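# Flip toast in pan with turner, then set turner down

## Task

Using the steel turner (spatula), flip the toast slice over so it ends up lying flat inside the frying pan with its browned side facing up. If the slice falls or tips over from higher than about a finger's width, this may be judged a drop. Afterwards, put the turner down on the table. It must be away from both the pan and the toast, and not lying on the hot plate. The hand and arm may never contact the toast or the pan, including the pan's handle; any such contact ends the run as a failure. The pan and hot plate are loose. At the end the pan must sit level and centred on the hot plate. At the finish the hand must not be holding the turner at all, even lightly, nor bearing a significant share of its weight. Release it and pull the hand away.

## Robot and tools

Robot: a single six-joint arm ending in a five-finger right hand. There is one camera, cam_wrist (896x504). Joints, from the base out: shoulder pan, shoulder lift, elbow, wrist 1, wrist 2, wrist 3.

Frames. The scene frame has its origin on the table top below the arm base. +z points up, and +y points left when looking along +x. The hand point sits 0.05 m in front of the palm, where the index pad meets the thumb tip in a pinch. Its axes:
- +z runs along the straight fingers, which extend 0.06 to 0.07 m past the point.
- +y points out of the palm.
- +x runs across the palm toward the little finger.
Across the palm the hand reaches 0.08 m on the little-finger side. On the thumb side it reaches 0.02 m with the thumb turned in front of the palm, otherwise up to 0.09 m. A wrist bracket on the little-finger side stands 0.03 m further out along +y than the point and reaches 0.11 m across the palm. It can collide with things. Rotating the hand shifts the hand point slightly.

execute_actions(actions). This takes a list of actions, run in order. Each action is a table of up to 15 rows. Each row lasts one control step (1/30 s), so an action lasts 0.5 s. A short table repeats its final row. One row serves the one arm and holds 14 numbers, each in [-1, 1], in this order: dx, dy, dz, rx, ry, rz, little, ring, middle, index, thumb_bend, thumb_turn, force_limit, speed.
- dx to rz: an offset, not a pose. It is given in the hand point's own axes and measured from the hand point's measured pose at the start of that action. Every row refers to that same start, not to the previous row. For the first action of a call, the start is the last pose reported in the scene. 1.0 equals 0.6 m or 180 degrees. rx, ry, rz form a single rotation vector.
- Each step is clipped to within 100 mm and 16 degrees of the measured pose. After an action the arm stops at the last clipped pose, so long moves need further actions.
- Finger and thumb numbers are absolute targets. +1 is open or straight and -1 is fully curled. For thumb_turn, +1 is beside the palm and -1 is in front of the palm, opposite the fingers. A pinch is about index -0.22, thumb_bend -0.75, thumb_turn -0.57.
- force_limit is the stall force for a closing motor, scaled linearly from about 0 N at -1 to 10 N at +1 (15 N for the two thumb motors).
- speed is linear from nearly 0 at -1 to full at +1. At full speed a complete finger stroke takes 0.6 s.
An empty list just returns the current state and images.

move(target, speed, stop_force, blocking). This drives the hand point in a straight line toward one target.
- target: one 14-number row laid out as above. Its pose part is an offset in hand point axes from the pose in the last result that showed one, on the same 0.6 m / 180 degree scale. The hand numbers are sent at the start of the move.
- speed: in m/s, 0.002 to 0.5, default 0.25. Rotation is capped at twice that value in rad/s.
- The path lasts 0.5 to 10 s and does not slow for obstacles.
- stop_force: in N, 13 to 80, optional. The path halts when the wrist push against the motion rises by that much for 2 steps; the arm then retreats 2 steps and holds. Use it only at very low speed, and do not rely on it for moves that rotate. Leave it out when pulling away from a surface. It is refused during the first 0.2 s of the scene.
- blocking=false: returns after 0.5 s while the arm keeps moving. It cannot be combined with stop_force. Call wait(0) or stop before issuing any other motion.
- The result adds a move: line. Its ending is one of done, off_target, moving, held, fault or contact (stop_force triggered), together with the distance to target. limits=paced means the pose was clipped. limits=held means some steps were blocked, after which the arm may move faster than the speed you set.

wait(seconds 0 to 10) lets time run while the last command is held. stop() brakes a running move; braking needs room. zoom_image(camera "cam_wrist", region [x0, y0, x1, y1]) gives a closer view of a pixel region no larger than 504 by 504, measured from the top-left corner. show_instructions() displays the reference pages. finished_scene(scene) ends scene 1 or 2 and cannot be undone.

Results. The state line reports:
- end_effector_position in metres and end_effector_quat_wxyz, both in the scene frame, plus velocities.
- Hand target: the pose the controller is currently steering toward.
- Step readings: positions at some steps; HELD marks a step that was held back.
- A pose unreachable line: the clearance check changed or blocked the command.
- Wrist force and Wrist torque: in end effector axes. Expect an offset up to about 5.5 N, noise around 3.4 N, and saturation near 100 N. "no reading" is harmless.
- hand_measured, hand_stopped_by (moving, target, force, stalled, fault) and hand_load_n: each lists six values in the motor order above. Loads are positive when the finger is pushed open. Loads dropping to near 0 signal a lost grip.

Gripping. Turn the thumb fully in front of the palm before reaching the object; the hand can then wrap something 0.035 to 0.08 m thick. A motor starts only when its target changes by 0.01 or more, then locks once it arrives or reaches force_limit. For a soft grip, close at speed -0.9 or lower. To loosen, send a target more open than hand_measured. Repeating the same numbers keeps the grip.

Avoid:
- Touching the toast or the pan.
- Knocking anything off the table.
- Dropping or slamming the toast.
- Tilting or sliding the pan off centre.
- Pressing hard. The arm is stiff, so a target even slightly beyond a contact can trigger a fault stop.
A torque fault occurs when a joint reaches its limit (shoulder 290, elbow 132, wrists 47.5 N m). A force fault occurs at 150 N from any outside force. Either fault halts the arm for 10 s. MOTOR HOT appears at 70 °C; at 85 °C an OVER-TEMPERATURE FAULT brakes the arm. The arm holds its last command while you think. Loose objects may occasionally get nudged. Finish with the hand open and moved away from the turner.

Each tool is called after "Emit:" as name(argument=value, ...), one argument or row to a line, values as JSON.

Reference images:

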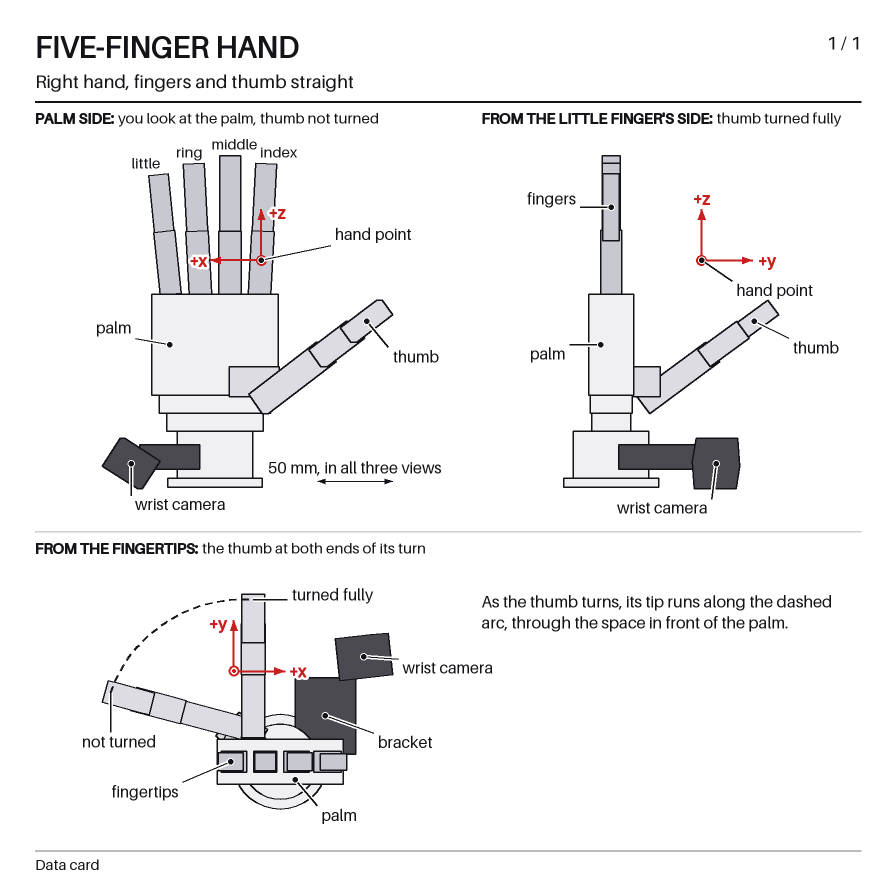

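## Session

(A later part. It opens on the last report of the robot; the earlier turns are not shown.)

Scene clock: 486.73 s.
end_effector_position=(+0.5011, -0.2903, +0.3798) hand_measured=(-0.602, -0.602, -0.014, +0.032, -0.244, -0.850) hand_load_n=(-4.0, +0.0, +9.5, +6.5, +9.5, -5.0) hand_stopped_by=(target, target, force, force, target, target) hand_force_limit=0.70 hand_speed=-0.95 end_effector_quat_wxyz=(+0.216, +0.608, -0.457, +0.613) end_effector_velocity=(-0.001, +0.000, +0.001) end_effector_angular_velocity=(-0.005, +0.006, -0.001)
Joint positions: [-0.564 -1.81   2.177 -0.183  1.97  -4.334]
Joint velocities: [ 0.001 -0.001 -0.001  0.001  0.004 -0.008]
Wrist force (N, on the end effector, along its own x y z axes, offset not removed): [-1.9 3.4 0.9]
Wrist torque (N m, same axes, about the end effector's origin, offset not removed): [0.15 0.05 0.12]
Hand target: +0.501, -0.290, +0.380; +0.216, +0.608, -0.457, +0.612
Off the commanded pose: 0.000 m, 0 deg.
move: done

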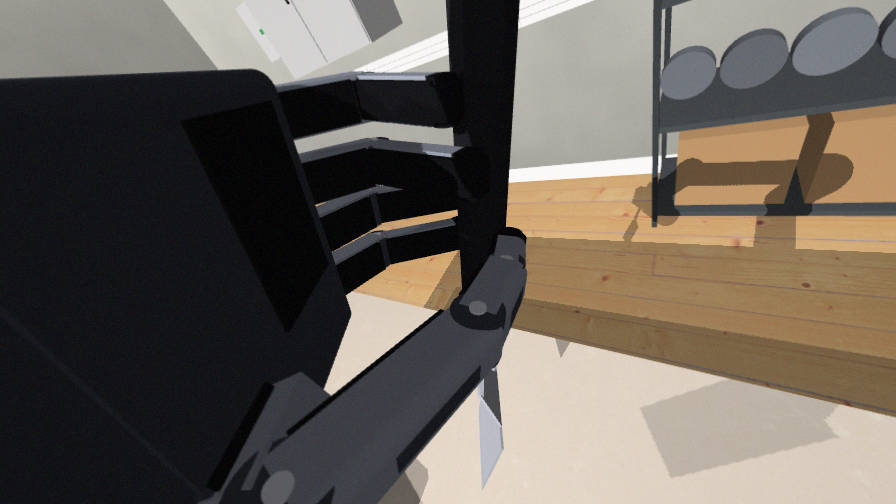

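Emit:
move(
  target=[-0.1727,-0.655,-0.07,0,0,0,-0.6,-0.6,-0.6,-0.65,-0.25,-0.85,0.7,-0.95],
  speed=0.25,
)

Emit:
zoom_image(
  camera="cam_wrist",
  region=[420,300,780,504],
)

Scene clock: 490.50 s.
end_effector_position=(+0.8177, -0.0327, +0.4054) hand_measured=(-0.602, -0.602, -0.014, +0.032, -0.244, -0.850) hand_load_n=(-4.0, +0.0, +9.5, +6.5, +9.5, -5.0) hand_stopped_by=(target, target, force, force, target, target) hand_force_limit=0.70 hand_speed=-0.95 end_effector_quat_wxyz=(+0.215, +0.608, -0.457, +0.613) end_effector_velocity=(+0.001, +0.000, +0.001) end_effector_angular_velocity=(+0.001, -0.000, -0.002)
Joint positions: [ 0.054 -1.212  1.498  0.03   2.571 -4.137]
Joint velocities: [ 0.001  0.003 -0.006  0.005  0.002  0.003]
Wrist force (N, on the end effector, along its own x y z axes, offset not removed): [0.5 2.4 -0.7]
Wrist torque (N m, same axes, about the end effector's origin, offset not removed): [0.20 -0.26 0.32]
Hand target: +0.818, -0.033, +0.405; +0.215, +0.608, -0.457, +0.612
Off the commanded pose: 0.001 m, 0 deg.
move: done

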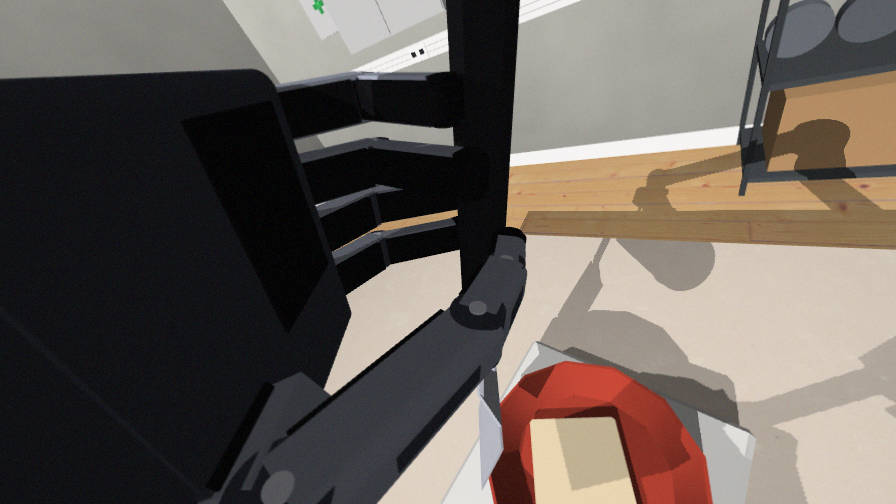

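Region (420, 300, 780, 504) of cam_wrist's 896x504 image, scaled by 1.400, with more detail than that image has; it fills the top 286 rows of this view, and the rest is white.

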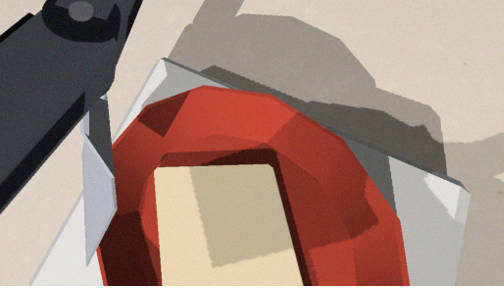

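Emit:
move(
  target=[-0.1067,0.0695,0.0187,-0.0262,0.0082,0.0043,-0.6,-0.6,-0.6,-0.65,-0.25,-0.85,0.7,-0.95],
  speed=0.08,
)

Emit:
zoom_image(
  camera="cam_wrist",
  region=[420,330,680,504],
)

Scene clock: 498.10 s.
end_effector_position=(+0.8004, -0.0436, +0.3310) hand_measured=(-0.602, -0.602, -0.014, +0.032, -0.244, -0.850) hand_load_n=(-4.0, +0.0, +9.5, +6.5, +9.5, -5.0) hand_stopped_by=(target, target, force, force, target, target) hand_force_limit=0.70 hand_speed=-0.95 end_effector_quat_wxyz=(+0.242, +0.587, -0.483, +0.602) end_effector_velocity=(-0.000, +0.000, -0.002) end_effector_angular_velocity=(-0.000, +0.002, -0.000)
Joint positions: [ 0.051 -1.156  1.561 -0.039  2.65  -4.082]
Joint velocities: [ 0.     0.002  0.001 -0.001  0.001  0.   ]
Wrist force (N, on the end effector, along its own x y z axes, offset not removed): [-2.6 3.6 -0.8]
Wrist torque (N m, same axes, about the end effector's origin, offset not removed): [0.49 0.24 0.06]
Hand target: +0.800, -0.044, +0.331; +0.242, +0.587, -0.483, +0.602
Off the commanded pose: 0.000 m, 0 deg.
move: done

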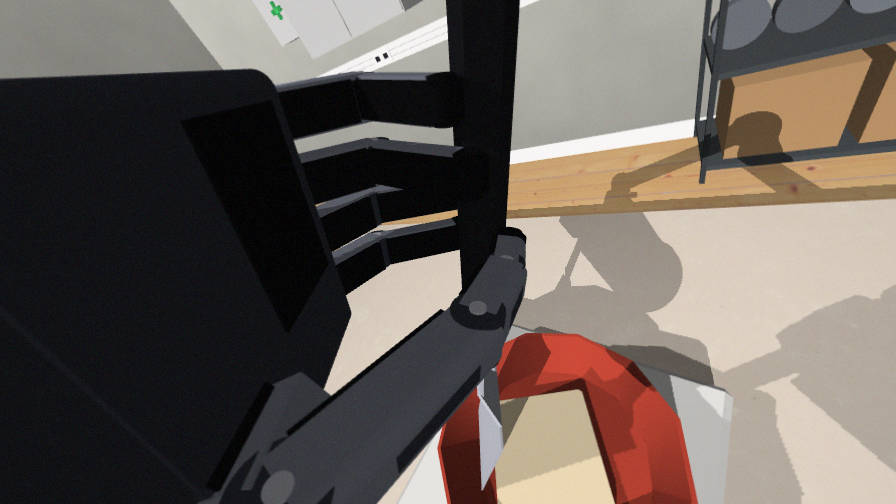

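Region (420, 330, 680, 504) of cam_wrist's 896x504 image, scaled by 1.938, with more detail than that image has; it fills the top 337 rows of this view, and the rest is white.

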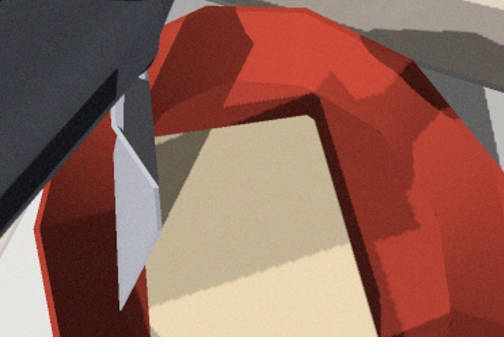

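Emit:
move(
  target=[-0.033,0.0104,0.0055,0,0,0,-0.6,-0.6,-0.6,-0.65,-0.25,-0.85,0.7,-0.95],
  speed=0.02,
)

Emit:
zoom_image(
  camera="cam_wrist",
  region=[420,330,680,504],
)

Scene clock: 504.37 s.
end_effector_position=(+0.8005, -0.0436, +0.3101) hand_measured=(-0.602, -0.602, -0.014, +0.032, -0.244, -0.850) hand_load_n=(-4.0, +0.0, +9.5, +6.5, +9.5, -5.0) hand_stopped_by=(target, target, force, force, target, target) hand_force_limit=0.70 hand_speed=-0.95 end_effector_quat_wxyz=(+0.242, +0.587, -0.483, +0.602) end_effector_velocity=(+0.000, -0.000, -0.003) end_effector_angular_velocity=(-0.000, -0.001, -0.001)
Joint positions: [ 0.051 -1.143  1.581 -0.073  2.651 -4.082]
Joint velocities: [ 0.     0.002  0.002 -0.004  0.001  0.001]
Wrist force (N, on the end effector, along its own x y z axes, offset not removed): [-2.0 5.1 1.4]
Wrist torque (N m, same axes, about the end effector's origin, offset not removed): [0.53 -0.02 0.08]
Hand target: +0.800, -0.044, +0.310; +0.242, +0.587, -0.483, +0.602
Off the commanded pose: 0.000 m, 0 deg.
move: done

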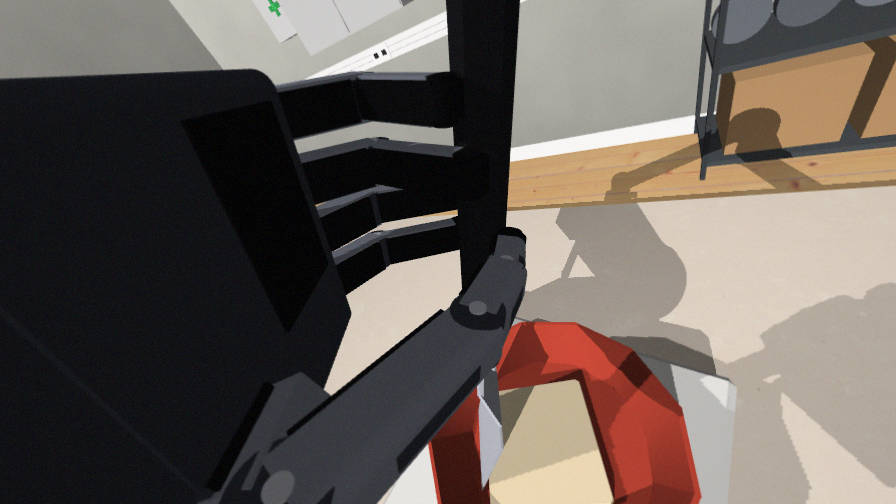

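Region (420, 330, 680, 504) of cam_wrist's 896x504 image, scaled by 1.938, with more detail than that image has; it fills the top 337 rows of this view, and the rest is white.

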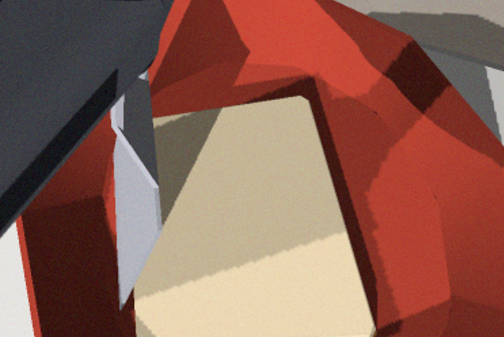

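Emit:
move(
  target=[-0.0125,0.004,0.0021,0,0,0,-0.6,-0.6,-0.6,-0.65,-0.25,-0.85,0.7,-0.95],
  speed=0.01,
)

Emit:
zoom_image(
  camera="cam_wrist",
  region=[420,330,680,504],
)

Scene clock: 506.47 s.
end_effector_position=(+0.8004, -0.0436, +0.3023) hand_measured=(-0.602, -0.602, -0.014, +0.032, -0.244, -0.850) hand_load_n=(-3.0, +0.0, +6.0, +4.0, +11.5, -7.5) hand_stopped_by=(target, target, force, force, target, target) hand_force_limit=0.70 hand_speed=-0.95 end_effector_quat_wxyz=(+0.242, +0.587, -0.483, +0.602) end_effector_velocity=(+0.000, -0.000, -0.001) end_effector_angular_velocity=(+0.001, -0.001, +0.001)
Joint positions: [ 0.051 -1.137  1.588 -0.085  2.651 -4.082]
Joint velocities: [-0.     0.001  0.001 -0.003 -0.001  0.001]
Wrist force (N, on the end effector, along its own x y z axes, offset not removed): [24.4 5.8 -4.5]
Wrist torque (N m, same axes, about the end effector's origin, offset not removed): [0.38 0.38 -0.06]
Hand target: +0.800, -0.044, +0.302; +0.242, +0.587, -0.483, +0.602
Off the commanded pose: 0.000 m, 0 deg.
move: done

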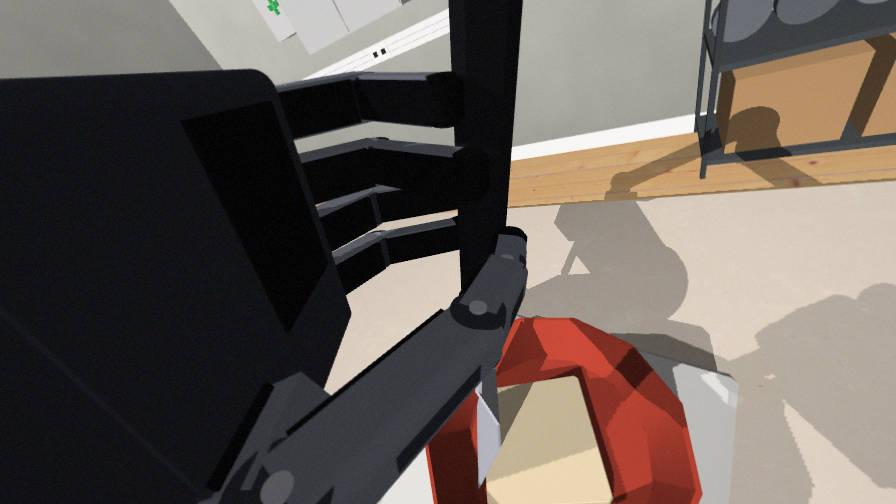

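Region (420, 330, 680, 504) of cam_wrist's 896x504 image, scaled by 1.938, with more detail than that image has; it fills the top 337 rows of this view, and the rest is white.

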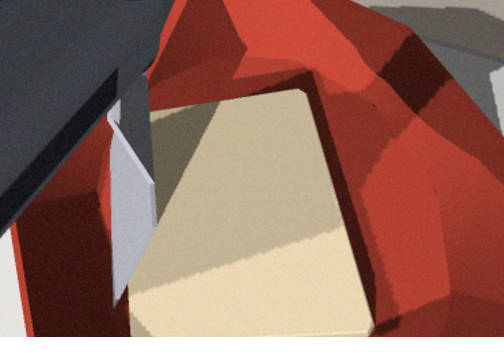

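Emit:
move(
  target=[0.0063,-0.002,-0.001,0,0,0,-0.6,-0.6,-0.6,-0.65,-0.25,-0.85,0.7,-0.95],
  speed=0.01,
)

Scene clock: 508.10 s.
end_effector_position=(+0.8005, -0.0436, +0.3061) hand_measured=(-0.602, -0.602, -0.014, +0.032, -0.244, -0.850) hand_load_n=(-1.5, +0.0, +7.5, +5.5, +10.0, -2.5) hand_stopped_by=(target, target, force, force, target, target) hand_force_limit=0.70 hand_speed=-0.95 end_effector_quat_wxyz=(+0.242, +0.587, -0.483, +0.602) end_effector_velocity=(-0.000, -0.000, +0.002) end_effector_angular_velocity=(+0.000, -0.002, -0.002)
Joint positions: [ 0.051 -1.14   1.584 -0.079  2.65  -4.082]
Joint velocities: [-0.001 -0.002 -0.002  0.002  0.001  0.001]
Wrist force (N, on the end effector, along its own x y z axes, offset not removed): [-1.6 5.1 -0.3]
Wrist torque (N m, same axes, about the end effector's origin, offset not removed): [0.57 0.03 0.17]
Hand target: +0.800, -0.044, +0.306; +0.242, +0.587, -0.483, +0.602
Off the commanded pose: 0.000 m, 0 deg.
move: done

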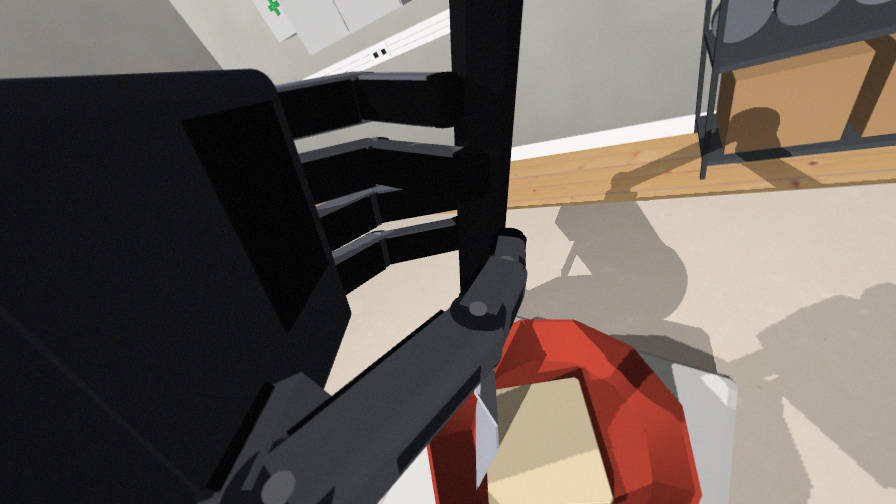

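Emit:
execute_actions(
  actions=[
    [[0,0,0,0,0,0,-0.6,-0.6,-0.65,-0.7,-0.25,-0.85,0.7,-0.96]],
    [[0,0,0,0,0,0,-0.6,-0.6,-0.65,-0.7,-0.25,-0.85,0.7,-0.96]],
  ],
)

Emit:
move(
  target=[0.014,0.0475,-0.0057,0,0,0,-0.6,-0.6,-0.65,-0.7,-0.25,-0.85,0.7,-0.96],
  speed=0.02,
)

Emit:
zoom_image(
  camera="cam_wrist",
  region=[420,330,680,504],
)

Scene clock: 510.83 s.
end_effector_position=(+0.8005, -0.0436, +0.3063) hand_measured=(-0.602, -0.602, -0.016, +0.020, -0.244, -0.850) hand_load_n=(-1.5, +0.0, +7.5, +8.5, +11.5, -3.5) hand_stopped_by=(target, target, force, force, target, target) hand_force_limit=0.70 hand_speed=-0.96 end_effector_quat_wxyz=(+0.242, +0.587, -0.483, +0.602) end_effector_velocity=(+0.000, +0.000, -0.001) end_effector_angular_velocity=(+0.000, +0.001, +0.001)
Joint positions: [ 0.051 -1.14   1.584 -0.079  2.651 -4.082]
Joint velocities: [ 0.     0.001 -0.     0.    -0.001  0.   ]
Wrist force (N, on the end effector, along its own x y z axes, offset not removed): [-3.0 2.8 1.2]
Wrist torque (N m, same axes, about the end effector's origin, offset not removed): [0.15 0.17 0.13]
Hand target: +0.800, -0.044, +0.306; +0.242, +0.587, -0.483, +0.602
Off the commanded pose: 0.000 m, 0 deg.
Step readings (end_effector_position; steps 1 to 15: 1st action; 16 to 30: 2nd action):
0: (+0.8004, -0.0436, +0.3063)
1: (+0.8004, -0.0436, +0.3063)
2: (+0.8004, -0.0436, +0.3063)
4: (+0.8004, -0.0436, +0.3063)
8: (+0.8004, -0.0436, +0.3063)
15: (+0.8005, -0.0436, +0.3063)
16: (+0.8005, -0.0436, +0.3063)
17: (+0.8005, -0.0436, +0.3063)
19: (+0.8005, -0.0436, +0.3063)
23: (+0.8005, -0.0436, +0.3063)
30: end_effector_position above

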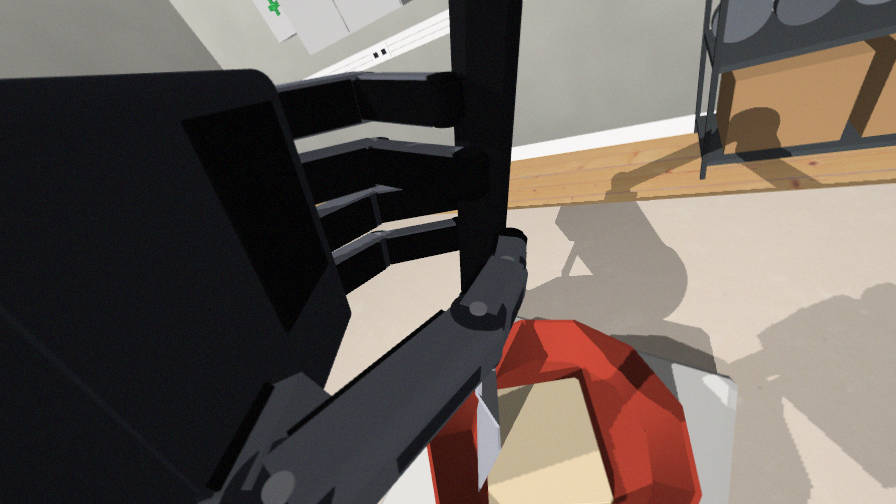

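Scene clock: 512.60 s.
end_effector_position=(+0.7729, -0.0548, +0.3063) hand_measured=(-0.602, -0.602, -0.016, +0.020, -0.244, -0.850) hand_load_n=(-1.5, +0.0, +7.5, +9.0, +11.0, -3.0) hand_stopped_by=(target, target, force, force, target, target) hand_force_limit=0.70 hand_speed=-0.96 end_effector_quat_wxyz=(+0.242, +0.587, -0.483, +0.602) end_effector_velocity=(-0.002, -0.001, +0.000) end_effector_angular_velocity=(-0.001, -0.001, -0.001)
Joint positions: [ 0.037 -1.187  1.652 -0.109  2.637 -4.092]
Joint velocities: [-0.001 -0.003  0.004 -0.003  0.001 -0.001]
Wrist force (N, on the end effector, along its own x y z axes, offset not removed): [0.5 1.5 3.7]
Wrist torque (N m, same axes, about the end effector's origin, offset not removed): [-0.08 -0.45 0.32]
Hand target: +0.773, -0.055, +0.306; +0.242, +0.587, -0.483, +0.602
Off the commanded pose: 0.000 m, 0 deg.
move: done

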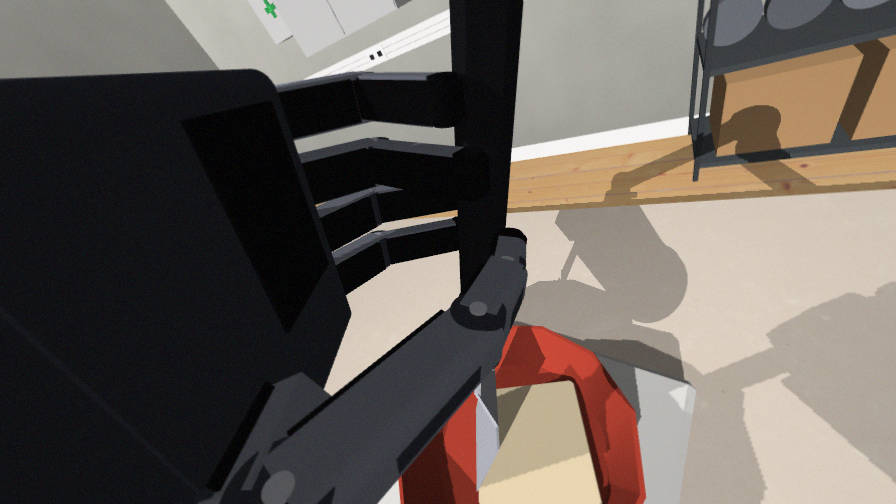

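Region (420, 330, 680, 504) of cam_wrist's 896x504 image, scaled by 1.938, with more detail than that image has; it fills the top 337 rows of this view, and the rest is white.

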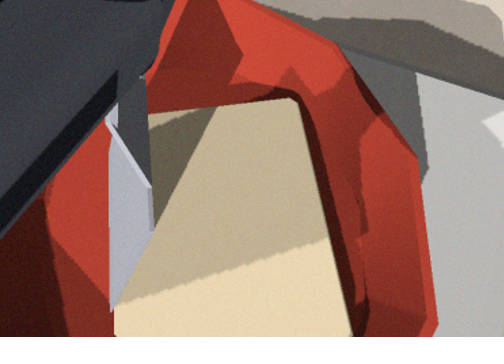

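Emit:
move(
  target=[0.014,0.0475,-0.0057,0,0,0,-0.6,-0.6,-0.65,-0.7,-0.25,-0.85,0.7,-0.96],
  speed=0.02,
)

Emit:
zoom_image(
  camera="cam_wrist",
  region=[420,330,680,504],
)

Scene clock: 515.70 s.
end_effector_position=(+0.7453, -0.0660, +0.3063) hand_measured=(-0.602, -0.602, -0.016, +0.020, -0.244, -0.850) hand_load_n=(-0.5, +0.0, +6.5, +8.5, +12.0, -2.5) hand_stopped_by=(target, target, force, force, target, target) hand_force_limit=0.70 hand_speed=-0.96 end_effector_quat_wxyz=(+0.242, +0.587, -0.483, +0.602) end_effector_velocity=(-0.003, -0.001, +0.001) end_effector_angular_velocity=(-0.001, +0.001, -0.001)
Joint positions: [ 0.021 -1.233  1.717 -0.138  2.622 -4.103]
Joint velocities: [-0.001 -0.004  0.004 -0.001  0.001 -0.002]
Wrist force (N, on the end effector, along its own x y z axes, offset not removed): [-0.3 2.1 -0.2]
Wrist torque (N m, same axes, about the end effector's origin, offset not removed): [0.09 -0.17 0.19]
Hand target: +0.745, -0.066, +0.306; +0.242, +0.587, -0.483, +0.602
Off the commanded pose: 0.000 m, 0 deg.
move: done

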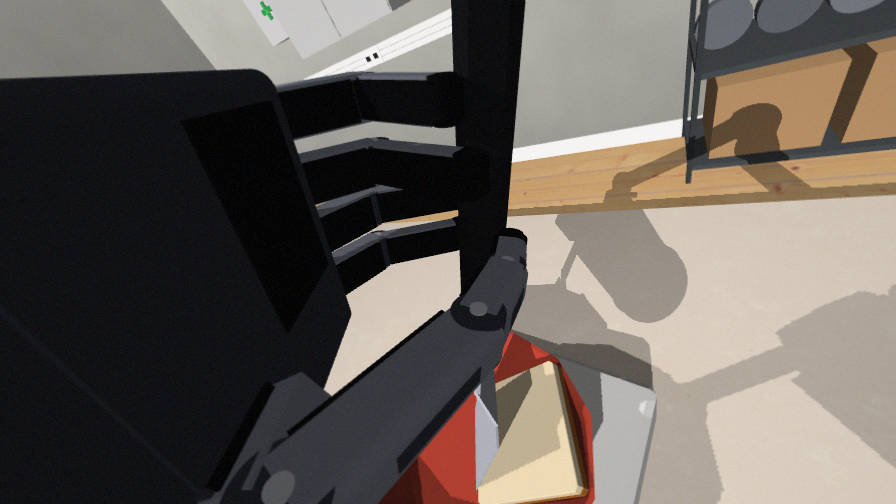

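Region (420, 330, 680, 504) of cam_wrist's 896x504 image, scaled by 1.938, with more detail than that image has; it fills the top 337 rows of this view, and the rest is white.

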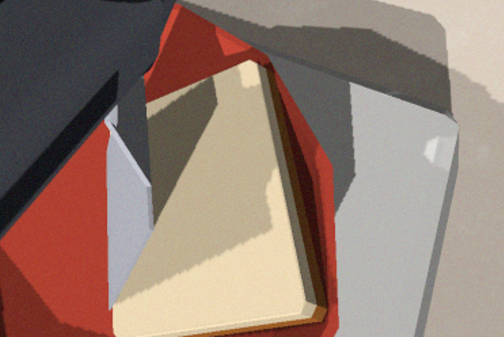

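Emit:
move(
  target=[0.0094,0.0317,-0.0038,0,0,0,-0.6,-0.6,-0.65,-0.7,-0.25,-0.85,0.7,-0.96],
  speed=0.015,
)

Emit:
zoom_image(
  camera="cam_wrist",
  region=[420,330,680,504],
)

Scene clock: 518.50 s.
end_effector_position=(+0.7270, -0.0734, +0.3064) hand_measured=(-0.602, -0.602, -0.016, +0.020, -0.244, -0.850) hand_load_n=(-0.5, +0.0, +6.5, +8.5, +12.0, -2.5) hand_stopped_by=(target, target, force, force, target, target) hand_force_limit=0.70 hand_speed=-0.96 end_effector_quat_wxyz=(+0.242, +0.587, -0.483, +0.602) end_effector_velocity=(-0.002, -0.000, +0.001) end_effector_angular_velocity=(-0.000, +0.000, +0.001)
Joint positions: [ 0.01  -1.264  1.759 -0.156  2.612 -4.111]
Joint velocities: [-0.001 -0.004  0.004 -0.002 -0.002 -0.002]
Wrist force (N, on the end effector, along its own x y z axes, offset not removed): [-2.7 3.0 3.0]
Wrist torque (N m, same axes, about the end effector's origin, offset not removed): [0.09 0.02 0.01]
Hand target: +0.727, -0.073, +0.306; +0.242, +0.587, -0.483, +0.602
Off the commanded pose: 0.000 m, 0 deg.
move: done

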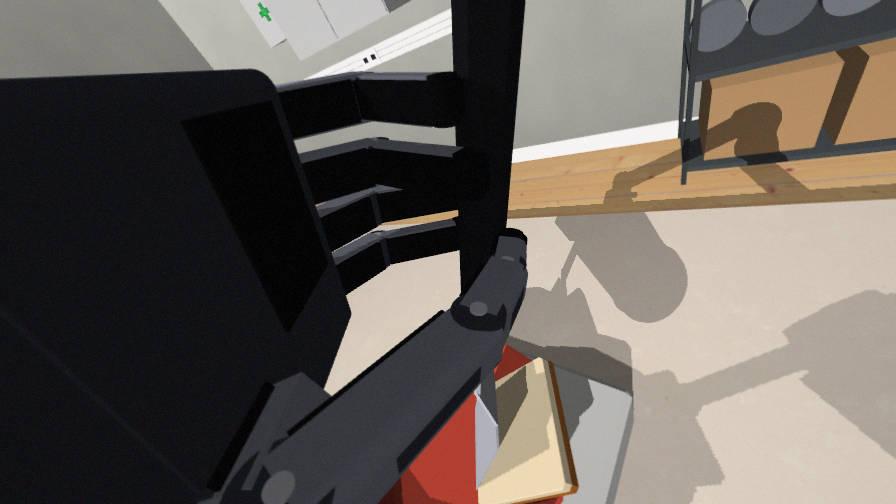

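Region (420, 330, 680, 504) of cam_wrist's 896x504 image, scaled by 1.938, with more detail than that image has; it fills the top 337 rows of this view, and the rest is white.

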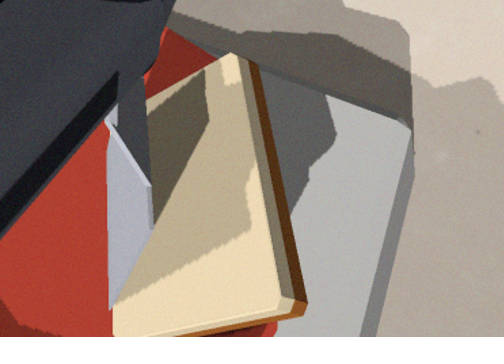

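Emit:
move(
  target=[-0.0056,-0.019,0.0023,0,0,0,-0.6,-0.6,-0.65,-0.7,-0.25,-0.85,0.7,-0.96],
  speed=0.015,
)

Emit:
move(
  target=[0.172,-0.054,-0.0286,0,0,0,-0.6,-0.6,-0.65,-0.7,-0.25,-0.85,0.7,-0.96],
  speed=0.1,
)

Scene clock: 521.30 s.
end_effector_position=(+0.7379, -0.0690, +0.3064) hand_measured=(-0.602, -0.602, -0.016, +0.020, -0.244, -0.850) hand_load_n=(-0.5, +0.0, +6.5, +8.5, +12.5, -2.5) hand_stopped_by=(target, target, force, force, target, target) hand_force_limit=0.70 hand_speed=-0.96 end_effector_quat_wxyz=(+0.242, +0.587, -0.483, +0.602) end_effector_velocity=(+0.002, +0.001, -0.001) end_effector_angular_velocity=(+0.001, +0.002, +0.001)
Joint positions: [ 0.016 -1.246  1.734 -0.145  2.618 -4.107]
Joint velocities: [ 0.001  0.005 -0.005  0.004 -0.001  0.002]
Wrist force (N, on the end effector, along its own x y z axes, offset not removed): [-2.6 2.8 0.0]
Wrist torque (N m, same axes, about the end effector's origin, offset not removed): [0.20 0.10 0.05]
Hand target: +0.738, -0.069, +0.306; +0.242, +0.587, -0.483, +0.602
Off the commanded pose: 0.000 m, 0 deg.
move: done

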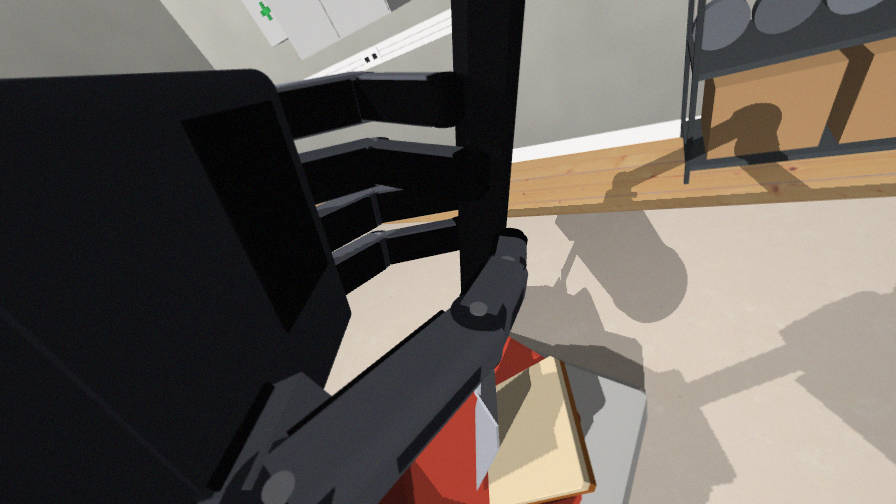

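Scene clock: 522.83 s.
end_effector_position=(+0.7378, -0.0692, +0.4158) hand_measured=(-0.602, -0.602, -0.016, +0.020, -0.244, -0.850) hand_load_n=(-0.5, +0.0, +6.5, +8.5, +12.5, -2.5) hand_stopped_by=(target, target, force, force, target, target) hand_force_limit=0.70 hand_speed=-0.96 end_effector_quat_wxyz=(+0.242, +0.587, -0.483, +0.602) end_effector_velocity=(+0.001, +0.000, -0.000) end_effector_angular_velocity=(+0.001, +0.002, +0.000)
Joint positions: [ 0.014 -1.315  1.618  0.039  2.616 -4.108]
Joint velocities: [ 0.001  0.002 -0.002  0.004 -0.     0.002]
Wrist force (N, on the end effector, along its own x y z axes, offset not removed): [-0.6 2.9 4.2]
Wrist torque (N m, same axes, about the end effector's origin, offset not removed): [0.02 -0.26 0.10]
Hand target: +0.738, -0.069, +0.416; +0.242, +0.587, -0.483, +0.602
Off the commanded pose: 0.000 m, 0 deg.
move: done

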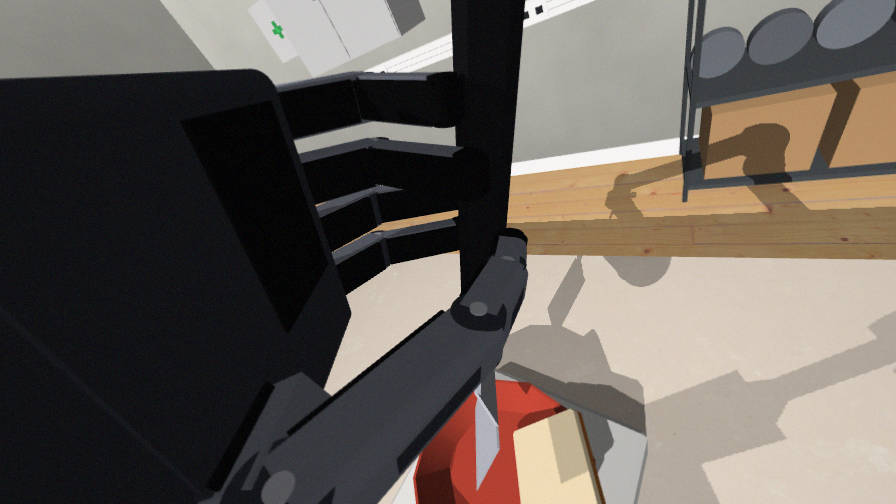

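Emit:
move(
  target=[-0.0187,0.3132,-0.0163,0.0188,0.0068,0.1007,-0.6,-0.6,-0.65,-0.7,-0.25,-0.85,0.7,-0.96],
  speed=0.15,
)

Emit:
zoom_image(
  camera="cam_wrist",
  region=[340,330,600,504],
)

Scene clock: 534.57 s.
end_effector_position=(+0.5740, -0.1359, +0.3511) hand_measured=(-0.602, -0.602, -0.016, +0.020, -0.244, -0.850) hand_load_n=(-1.0, +0.0, +6.5, +8.0, +13.0, -3.0) hand_stopped_by=(target, target, force, force, target, target) hand_force_limit=0.70 hand_speed=-0.96 end_effector_quat_wxyz=(+0.132, +0.504, -0.549, +0.653) end_effector_velocity=(-0.001, -0.000, -0.001) end_effector_angular_velocity=(+0.001, -0.002, +0.002)
Joint positions: [-0.153 -1.646  2.094 -0.259  2.422 -3.942]
Joint velocities: [-0.003 -0.004  0.005 -0.002 -0.005  0.001]
Wrist force (N, on the end effector, along its own x y z axes, offset not removed): [-0.8 1.9 -1.5]
Wrist torque (N m, same axes, about the end effector's origin, offset not removed): [0.11 -0.03 0.10]
Hand target: +0.574, -0.136, +0.351; +0.132, +0.504, -0.549, +0.653
Off the commanded pose: 0.001 m, 0 deg.
move: done

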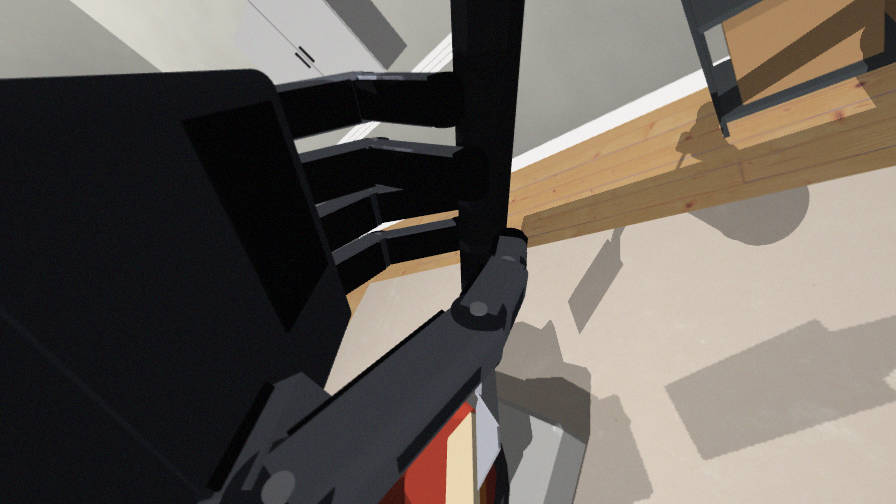

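Region (340, 330, 600, 504) of cam_wrist's 896x504 image, scaled by 1.938, with more detail than that image has; it fills the top 337 rows of this view, and the rest is white.

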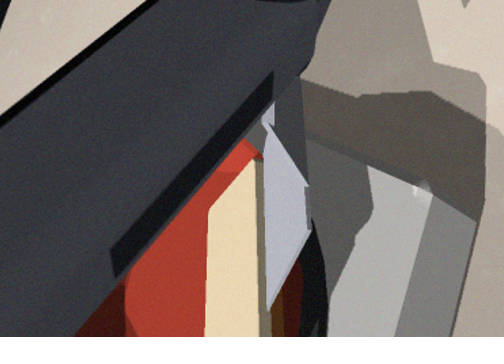

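Emit:
move(
  target=[-0.0203,0.022,0.0023,0,0,0,-0.6,-0.6,-0.65,-0.7,-0.25,-0.85,0.7,-0.96],
  speed=0.03,
)

Emit:
zoom_image(
  camera="cam_wrist",
  region=[400,370,560,504],
)

Scene clock: 538.60 s.
end_effector_position=(+0.5707, -0.1372, +0.3336) hand_measured=(-0.602, -0.602, -0.016, +0.020, -0.244, -0.850) hand_load_n=(-1.0, +0.0, +6.5, +8.0, +13.0, -3.0) hand_stopped_by=(target, target, force, force, target, target) hand_force_limit=0.70 hand_speed=-0.96 end_effector_quat_wxyz=(+0.132, +0.504, -0.549, +0.653) end_effector_velocity=(-0.001, -0.000, -0.002) end_effector_angular_velocity=(-0.000, +0.002, -0.001)
Joint positions: [-0.157 -1.638  2.121 -0.295  2.419 -3.943]
Joint velocities: [-0.001  0.001  0.003 -0.003 -0.    -0.001]
Wrist force (N, on the end effector, along its own x y z axes, offset not removed): [-3.7 3.7 2.5]
Wrist torque (N m, same axes, about the end effector's origin, offset not removed): [0.17 0.28 -0.04]
Hand target: +0.571, -0.137, +0.333; +0.132, +0.504, -0.549, +0.653
Off the commanded pose: 0.000 m, 0 deg.
move: done

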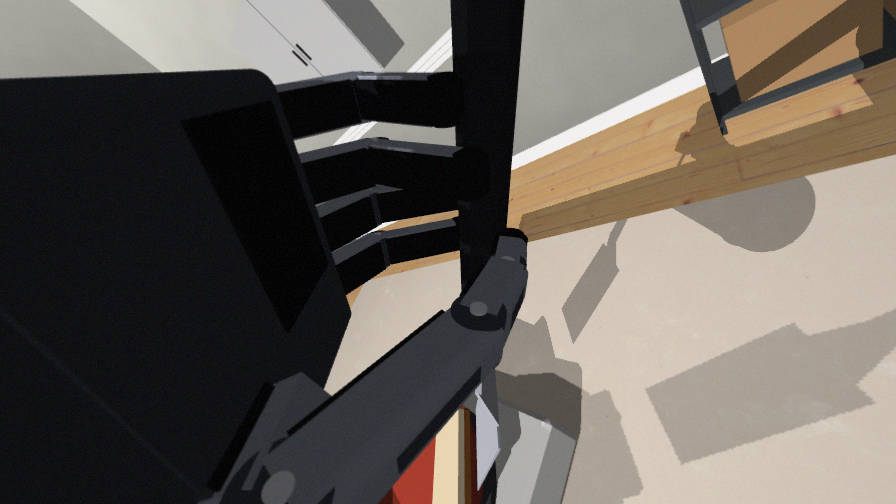

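Region (400, 370, 560, 504) of cam_wrist's 896x504 image, scaled by 3.150, with more detail than that image has; it fills the top 422 rows of this view, and the rest is white.

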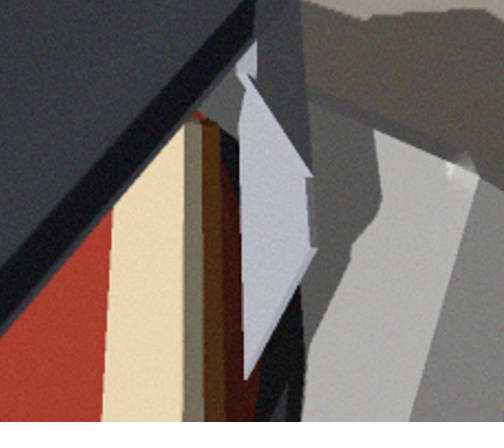

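Emit:
move(
  target=[-0.0248,-0.0007,0.0047,0,0,0,-0.6,-0.6,-0.65,-0.7,-0.25,-0.85,0.7,-0.96],
  speed=0.015,
)

Emit:
zoom_image(
  camera="cam_wrist",
  region=[400,370,560,504],
)

Scene clock: 542.17 s.
end_effector_position=(+0.5791, -0.1338, +0.3217) hand_measured=(-0.602, -0.602, -0.016, +0.020, -0.244, -0.850) hand_load_n=(-1.0, +0.0, +6.5, +8.0, +13.0, -3.0) hand_stopped_by=(target, target, force, force, target, target) hand_force_limit=0.70 hand_speed=-0.96 end_effector_quat_wxyz=(+0.132, +0.504, -0.549, +0.653) end_effector_velocity=(+0.001, +0.001, -0.002) end_effector_angular_velocity=(-0.000, +0.001, +0.000)
Joint positions: [-0.146 -1.611  2.119 -0.318  2.429 -3.94 ]
Joint velocities: [ 0.002  0.004 -0.    -0.003  0.001 -0.   ]
Wrist force (N, on the end effector, along its own x y z axes, offset not removed): [-6.2 2.2 0.5]
Wrist torque (N m, same axes, about the end effector's origin, offset not removed): [0.01 0.73 -0.24]
Hand target: +0.579, -0.134, +0.322; +0.132, +0.504, -0.549, +0.653
Off the commanded pose: 0.000 m, 0 deg.
move: done

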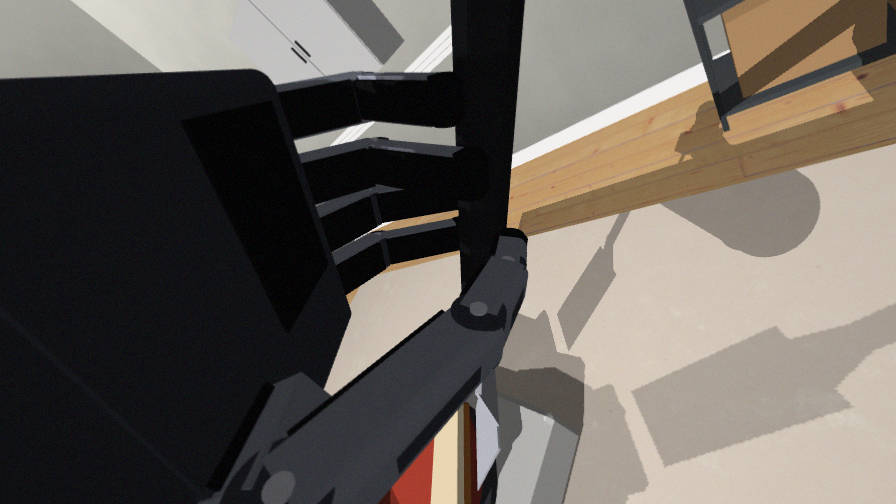

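Region (400, 370, 560, 504) of cam_wrist's 896x504 image, scaled by 3.150, with more detail than that image has; it fills the top 422 rows of this view, and the rest is white.

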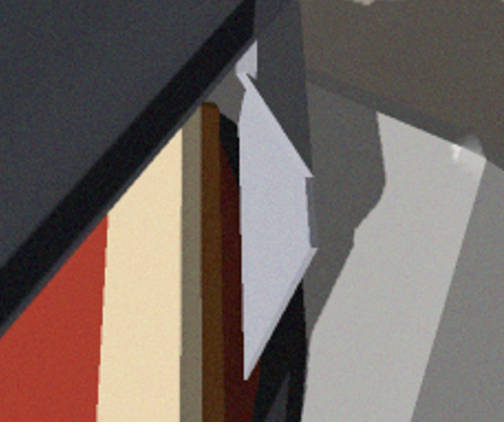

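Emit:
move(
  target=[-0.0113,-0.0162,0.0032,0,0,0,-0.6,-0.6,-0.65,-0.7,-0.25,-0.85,0.7,-0.96],
  speed=0.01,
)

Emit:
zoom_image(
  camera="cam_wrist",
  region=[400,370,560,504],
)

Scene clock: 546.70 s.
end_effector_position=(+0.5902, -0.1293, +0.3217) hand_measured=(-0.602, -0.602, -0.016, +0.020, -0.244, -0.850) hand_load_n=(-1.0, +0.0, +6.5, +8.0, +13.0, -3.0) hand_stopped_by=(target, target, force, force, target, target) hand_force_limit=0.70 hand_speed=-0.96 end_effector_quat_wxyz=(+0.132, +0.504, -0.549, +0.653) end_effector_velocity=(+0.001, +0.000, -0.001) end_effector_angular_velocity=(+0.000, +0.002, -0.001)
Joint positions: [-0.133 -1.589  2.099 -0.316  2.442 -3.936]
Joint velocities: [ 0.001  0.004 -0.002  0.     0.002  0.   ]
Wrist force (N, on the end effector, along its own x y z axes, offset not removed): [-2.5 5.0 -0.1]
Wrist torque (N m, same axes, about the end effector's origin, offset not removed): [0.49 0.14 -0.02]
Hand target: +0.590, -0.129, +0.322; +0.132, +0.504, -0.549, +0.653
Off the commanded pose: 0.000 m, 0 deg.
move: done

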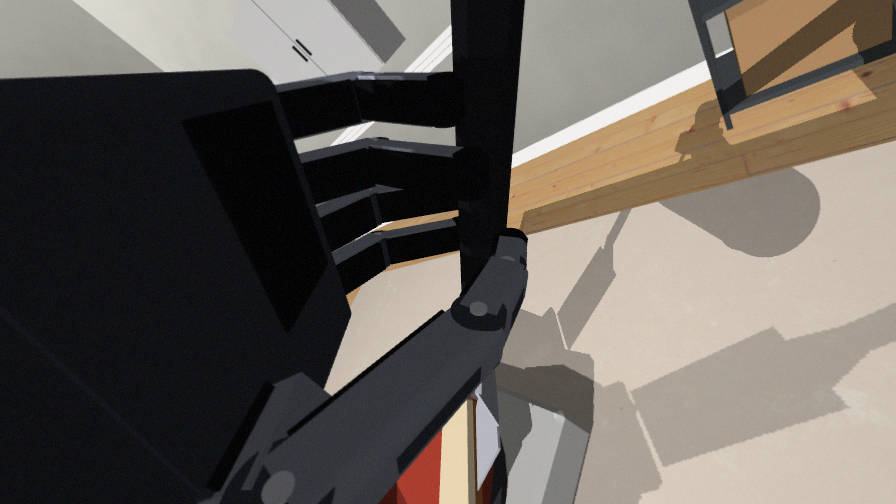

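Region (400, 370, 560, 504) of cam_wrist's 896x504 image, scaled by 3.150, with more detail than that image has; it fills the top 422 rows of this view, and the rest is white.

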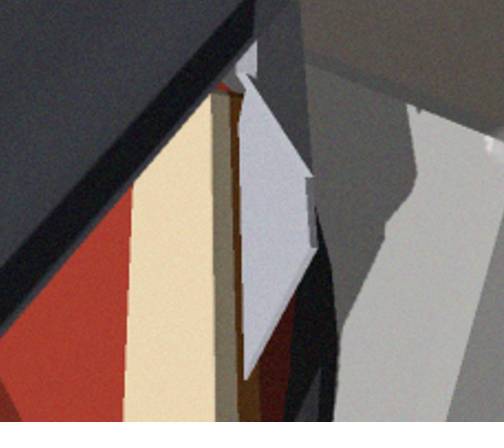

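Emit:
execute_actions(
  actions=[],
)

Scene clock: 553.00 s.
end_effector_position=(+0.5903, -0.1293, +0.3217) hand_measured=(-0.602, -0.602, -0.016, +0.020, -0.244, -0.850) hand_load_n=(-1.0, +0.0, +6.5, +8.0, +13.0, -3.0) hand_stopped_by=(target, target, force, force, target, target) hand_force_limit=0.70 hand_speed=-0.96 end_effector_quat_wxyz=(+0.132, +0.504, -0.549, +0.653) end_effector_velocity=(-0.000, -0.000, +0.000) end_effector_angular_velocity=(-0.001, +0.000, -0.001)
Joint positions: [-0.133 -1.589  2.098 -0.316  2.442 -3.936]
Joint velocities: [-0.    -0.    -0.     0.     0.001 -0.001]
Wrist force (N, on the end effector, along its own x y z axes, offset not removed): [0.1 3.8 0.0]
Wrist torque (N m, same axes, about the end effector's origin, offset not removed): [0.22 -0.27 0.21]
Hand target: +0.590, -0.129, +0.322; +0.132, +0.504, -0.549, +0.653
Off the commanded pose: 0.000 m, 0 deg.

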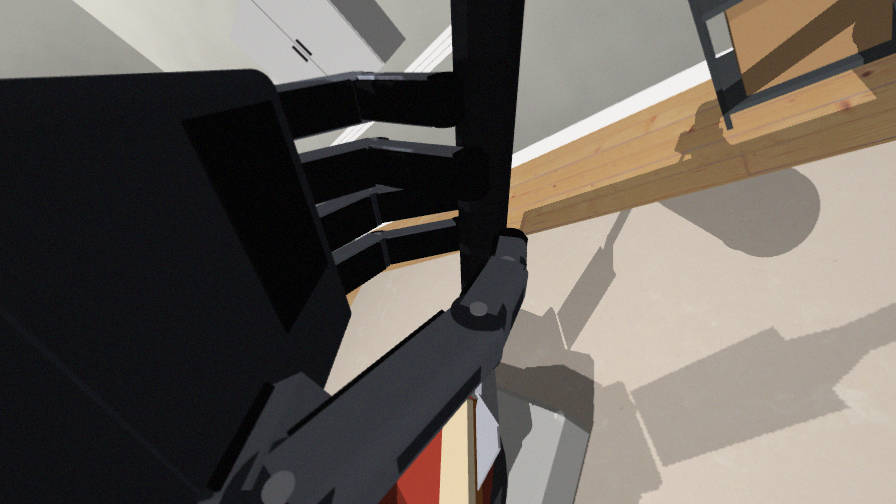

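Emit:
zoom_image(
  camera="cam_wrist",
  region=[400, 370, 560, 504],
)

Region (400, 370, 560, 504) of cam_wrist's 896x504 image, scaled by 3.150, with more detail than that image has; it fills the top 422 rows of this view, and the rest is white.

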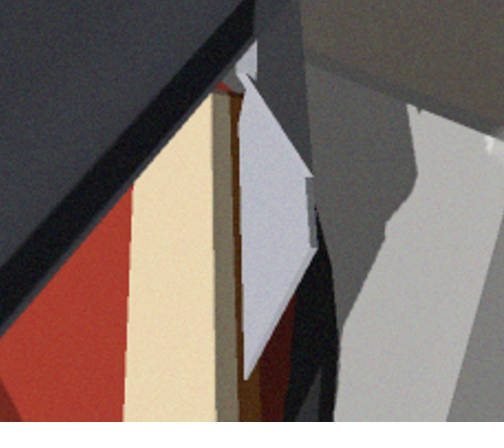

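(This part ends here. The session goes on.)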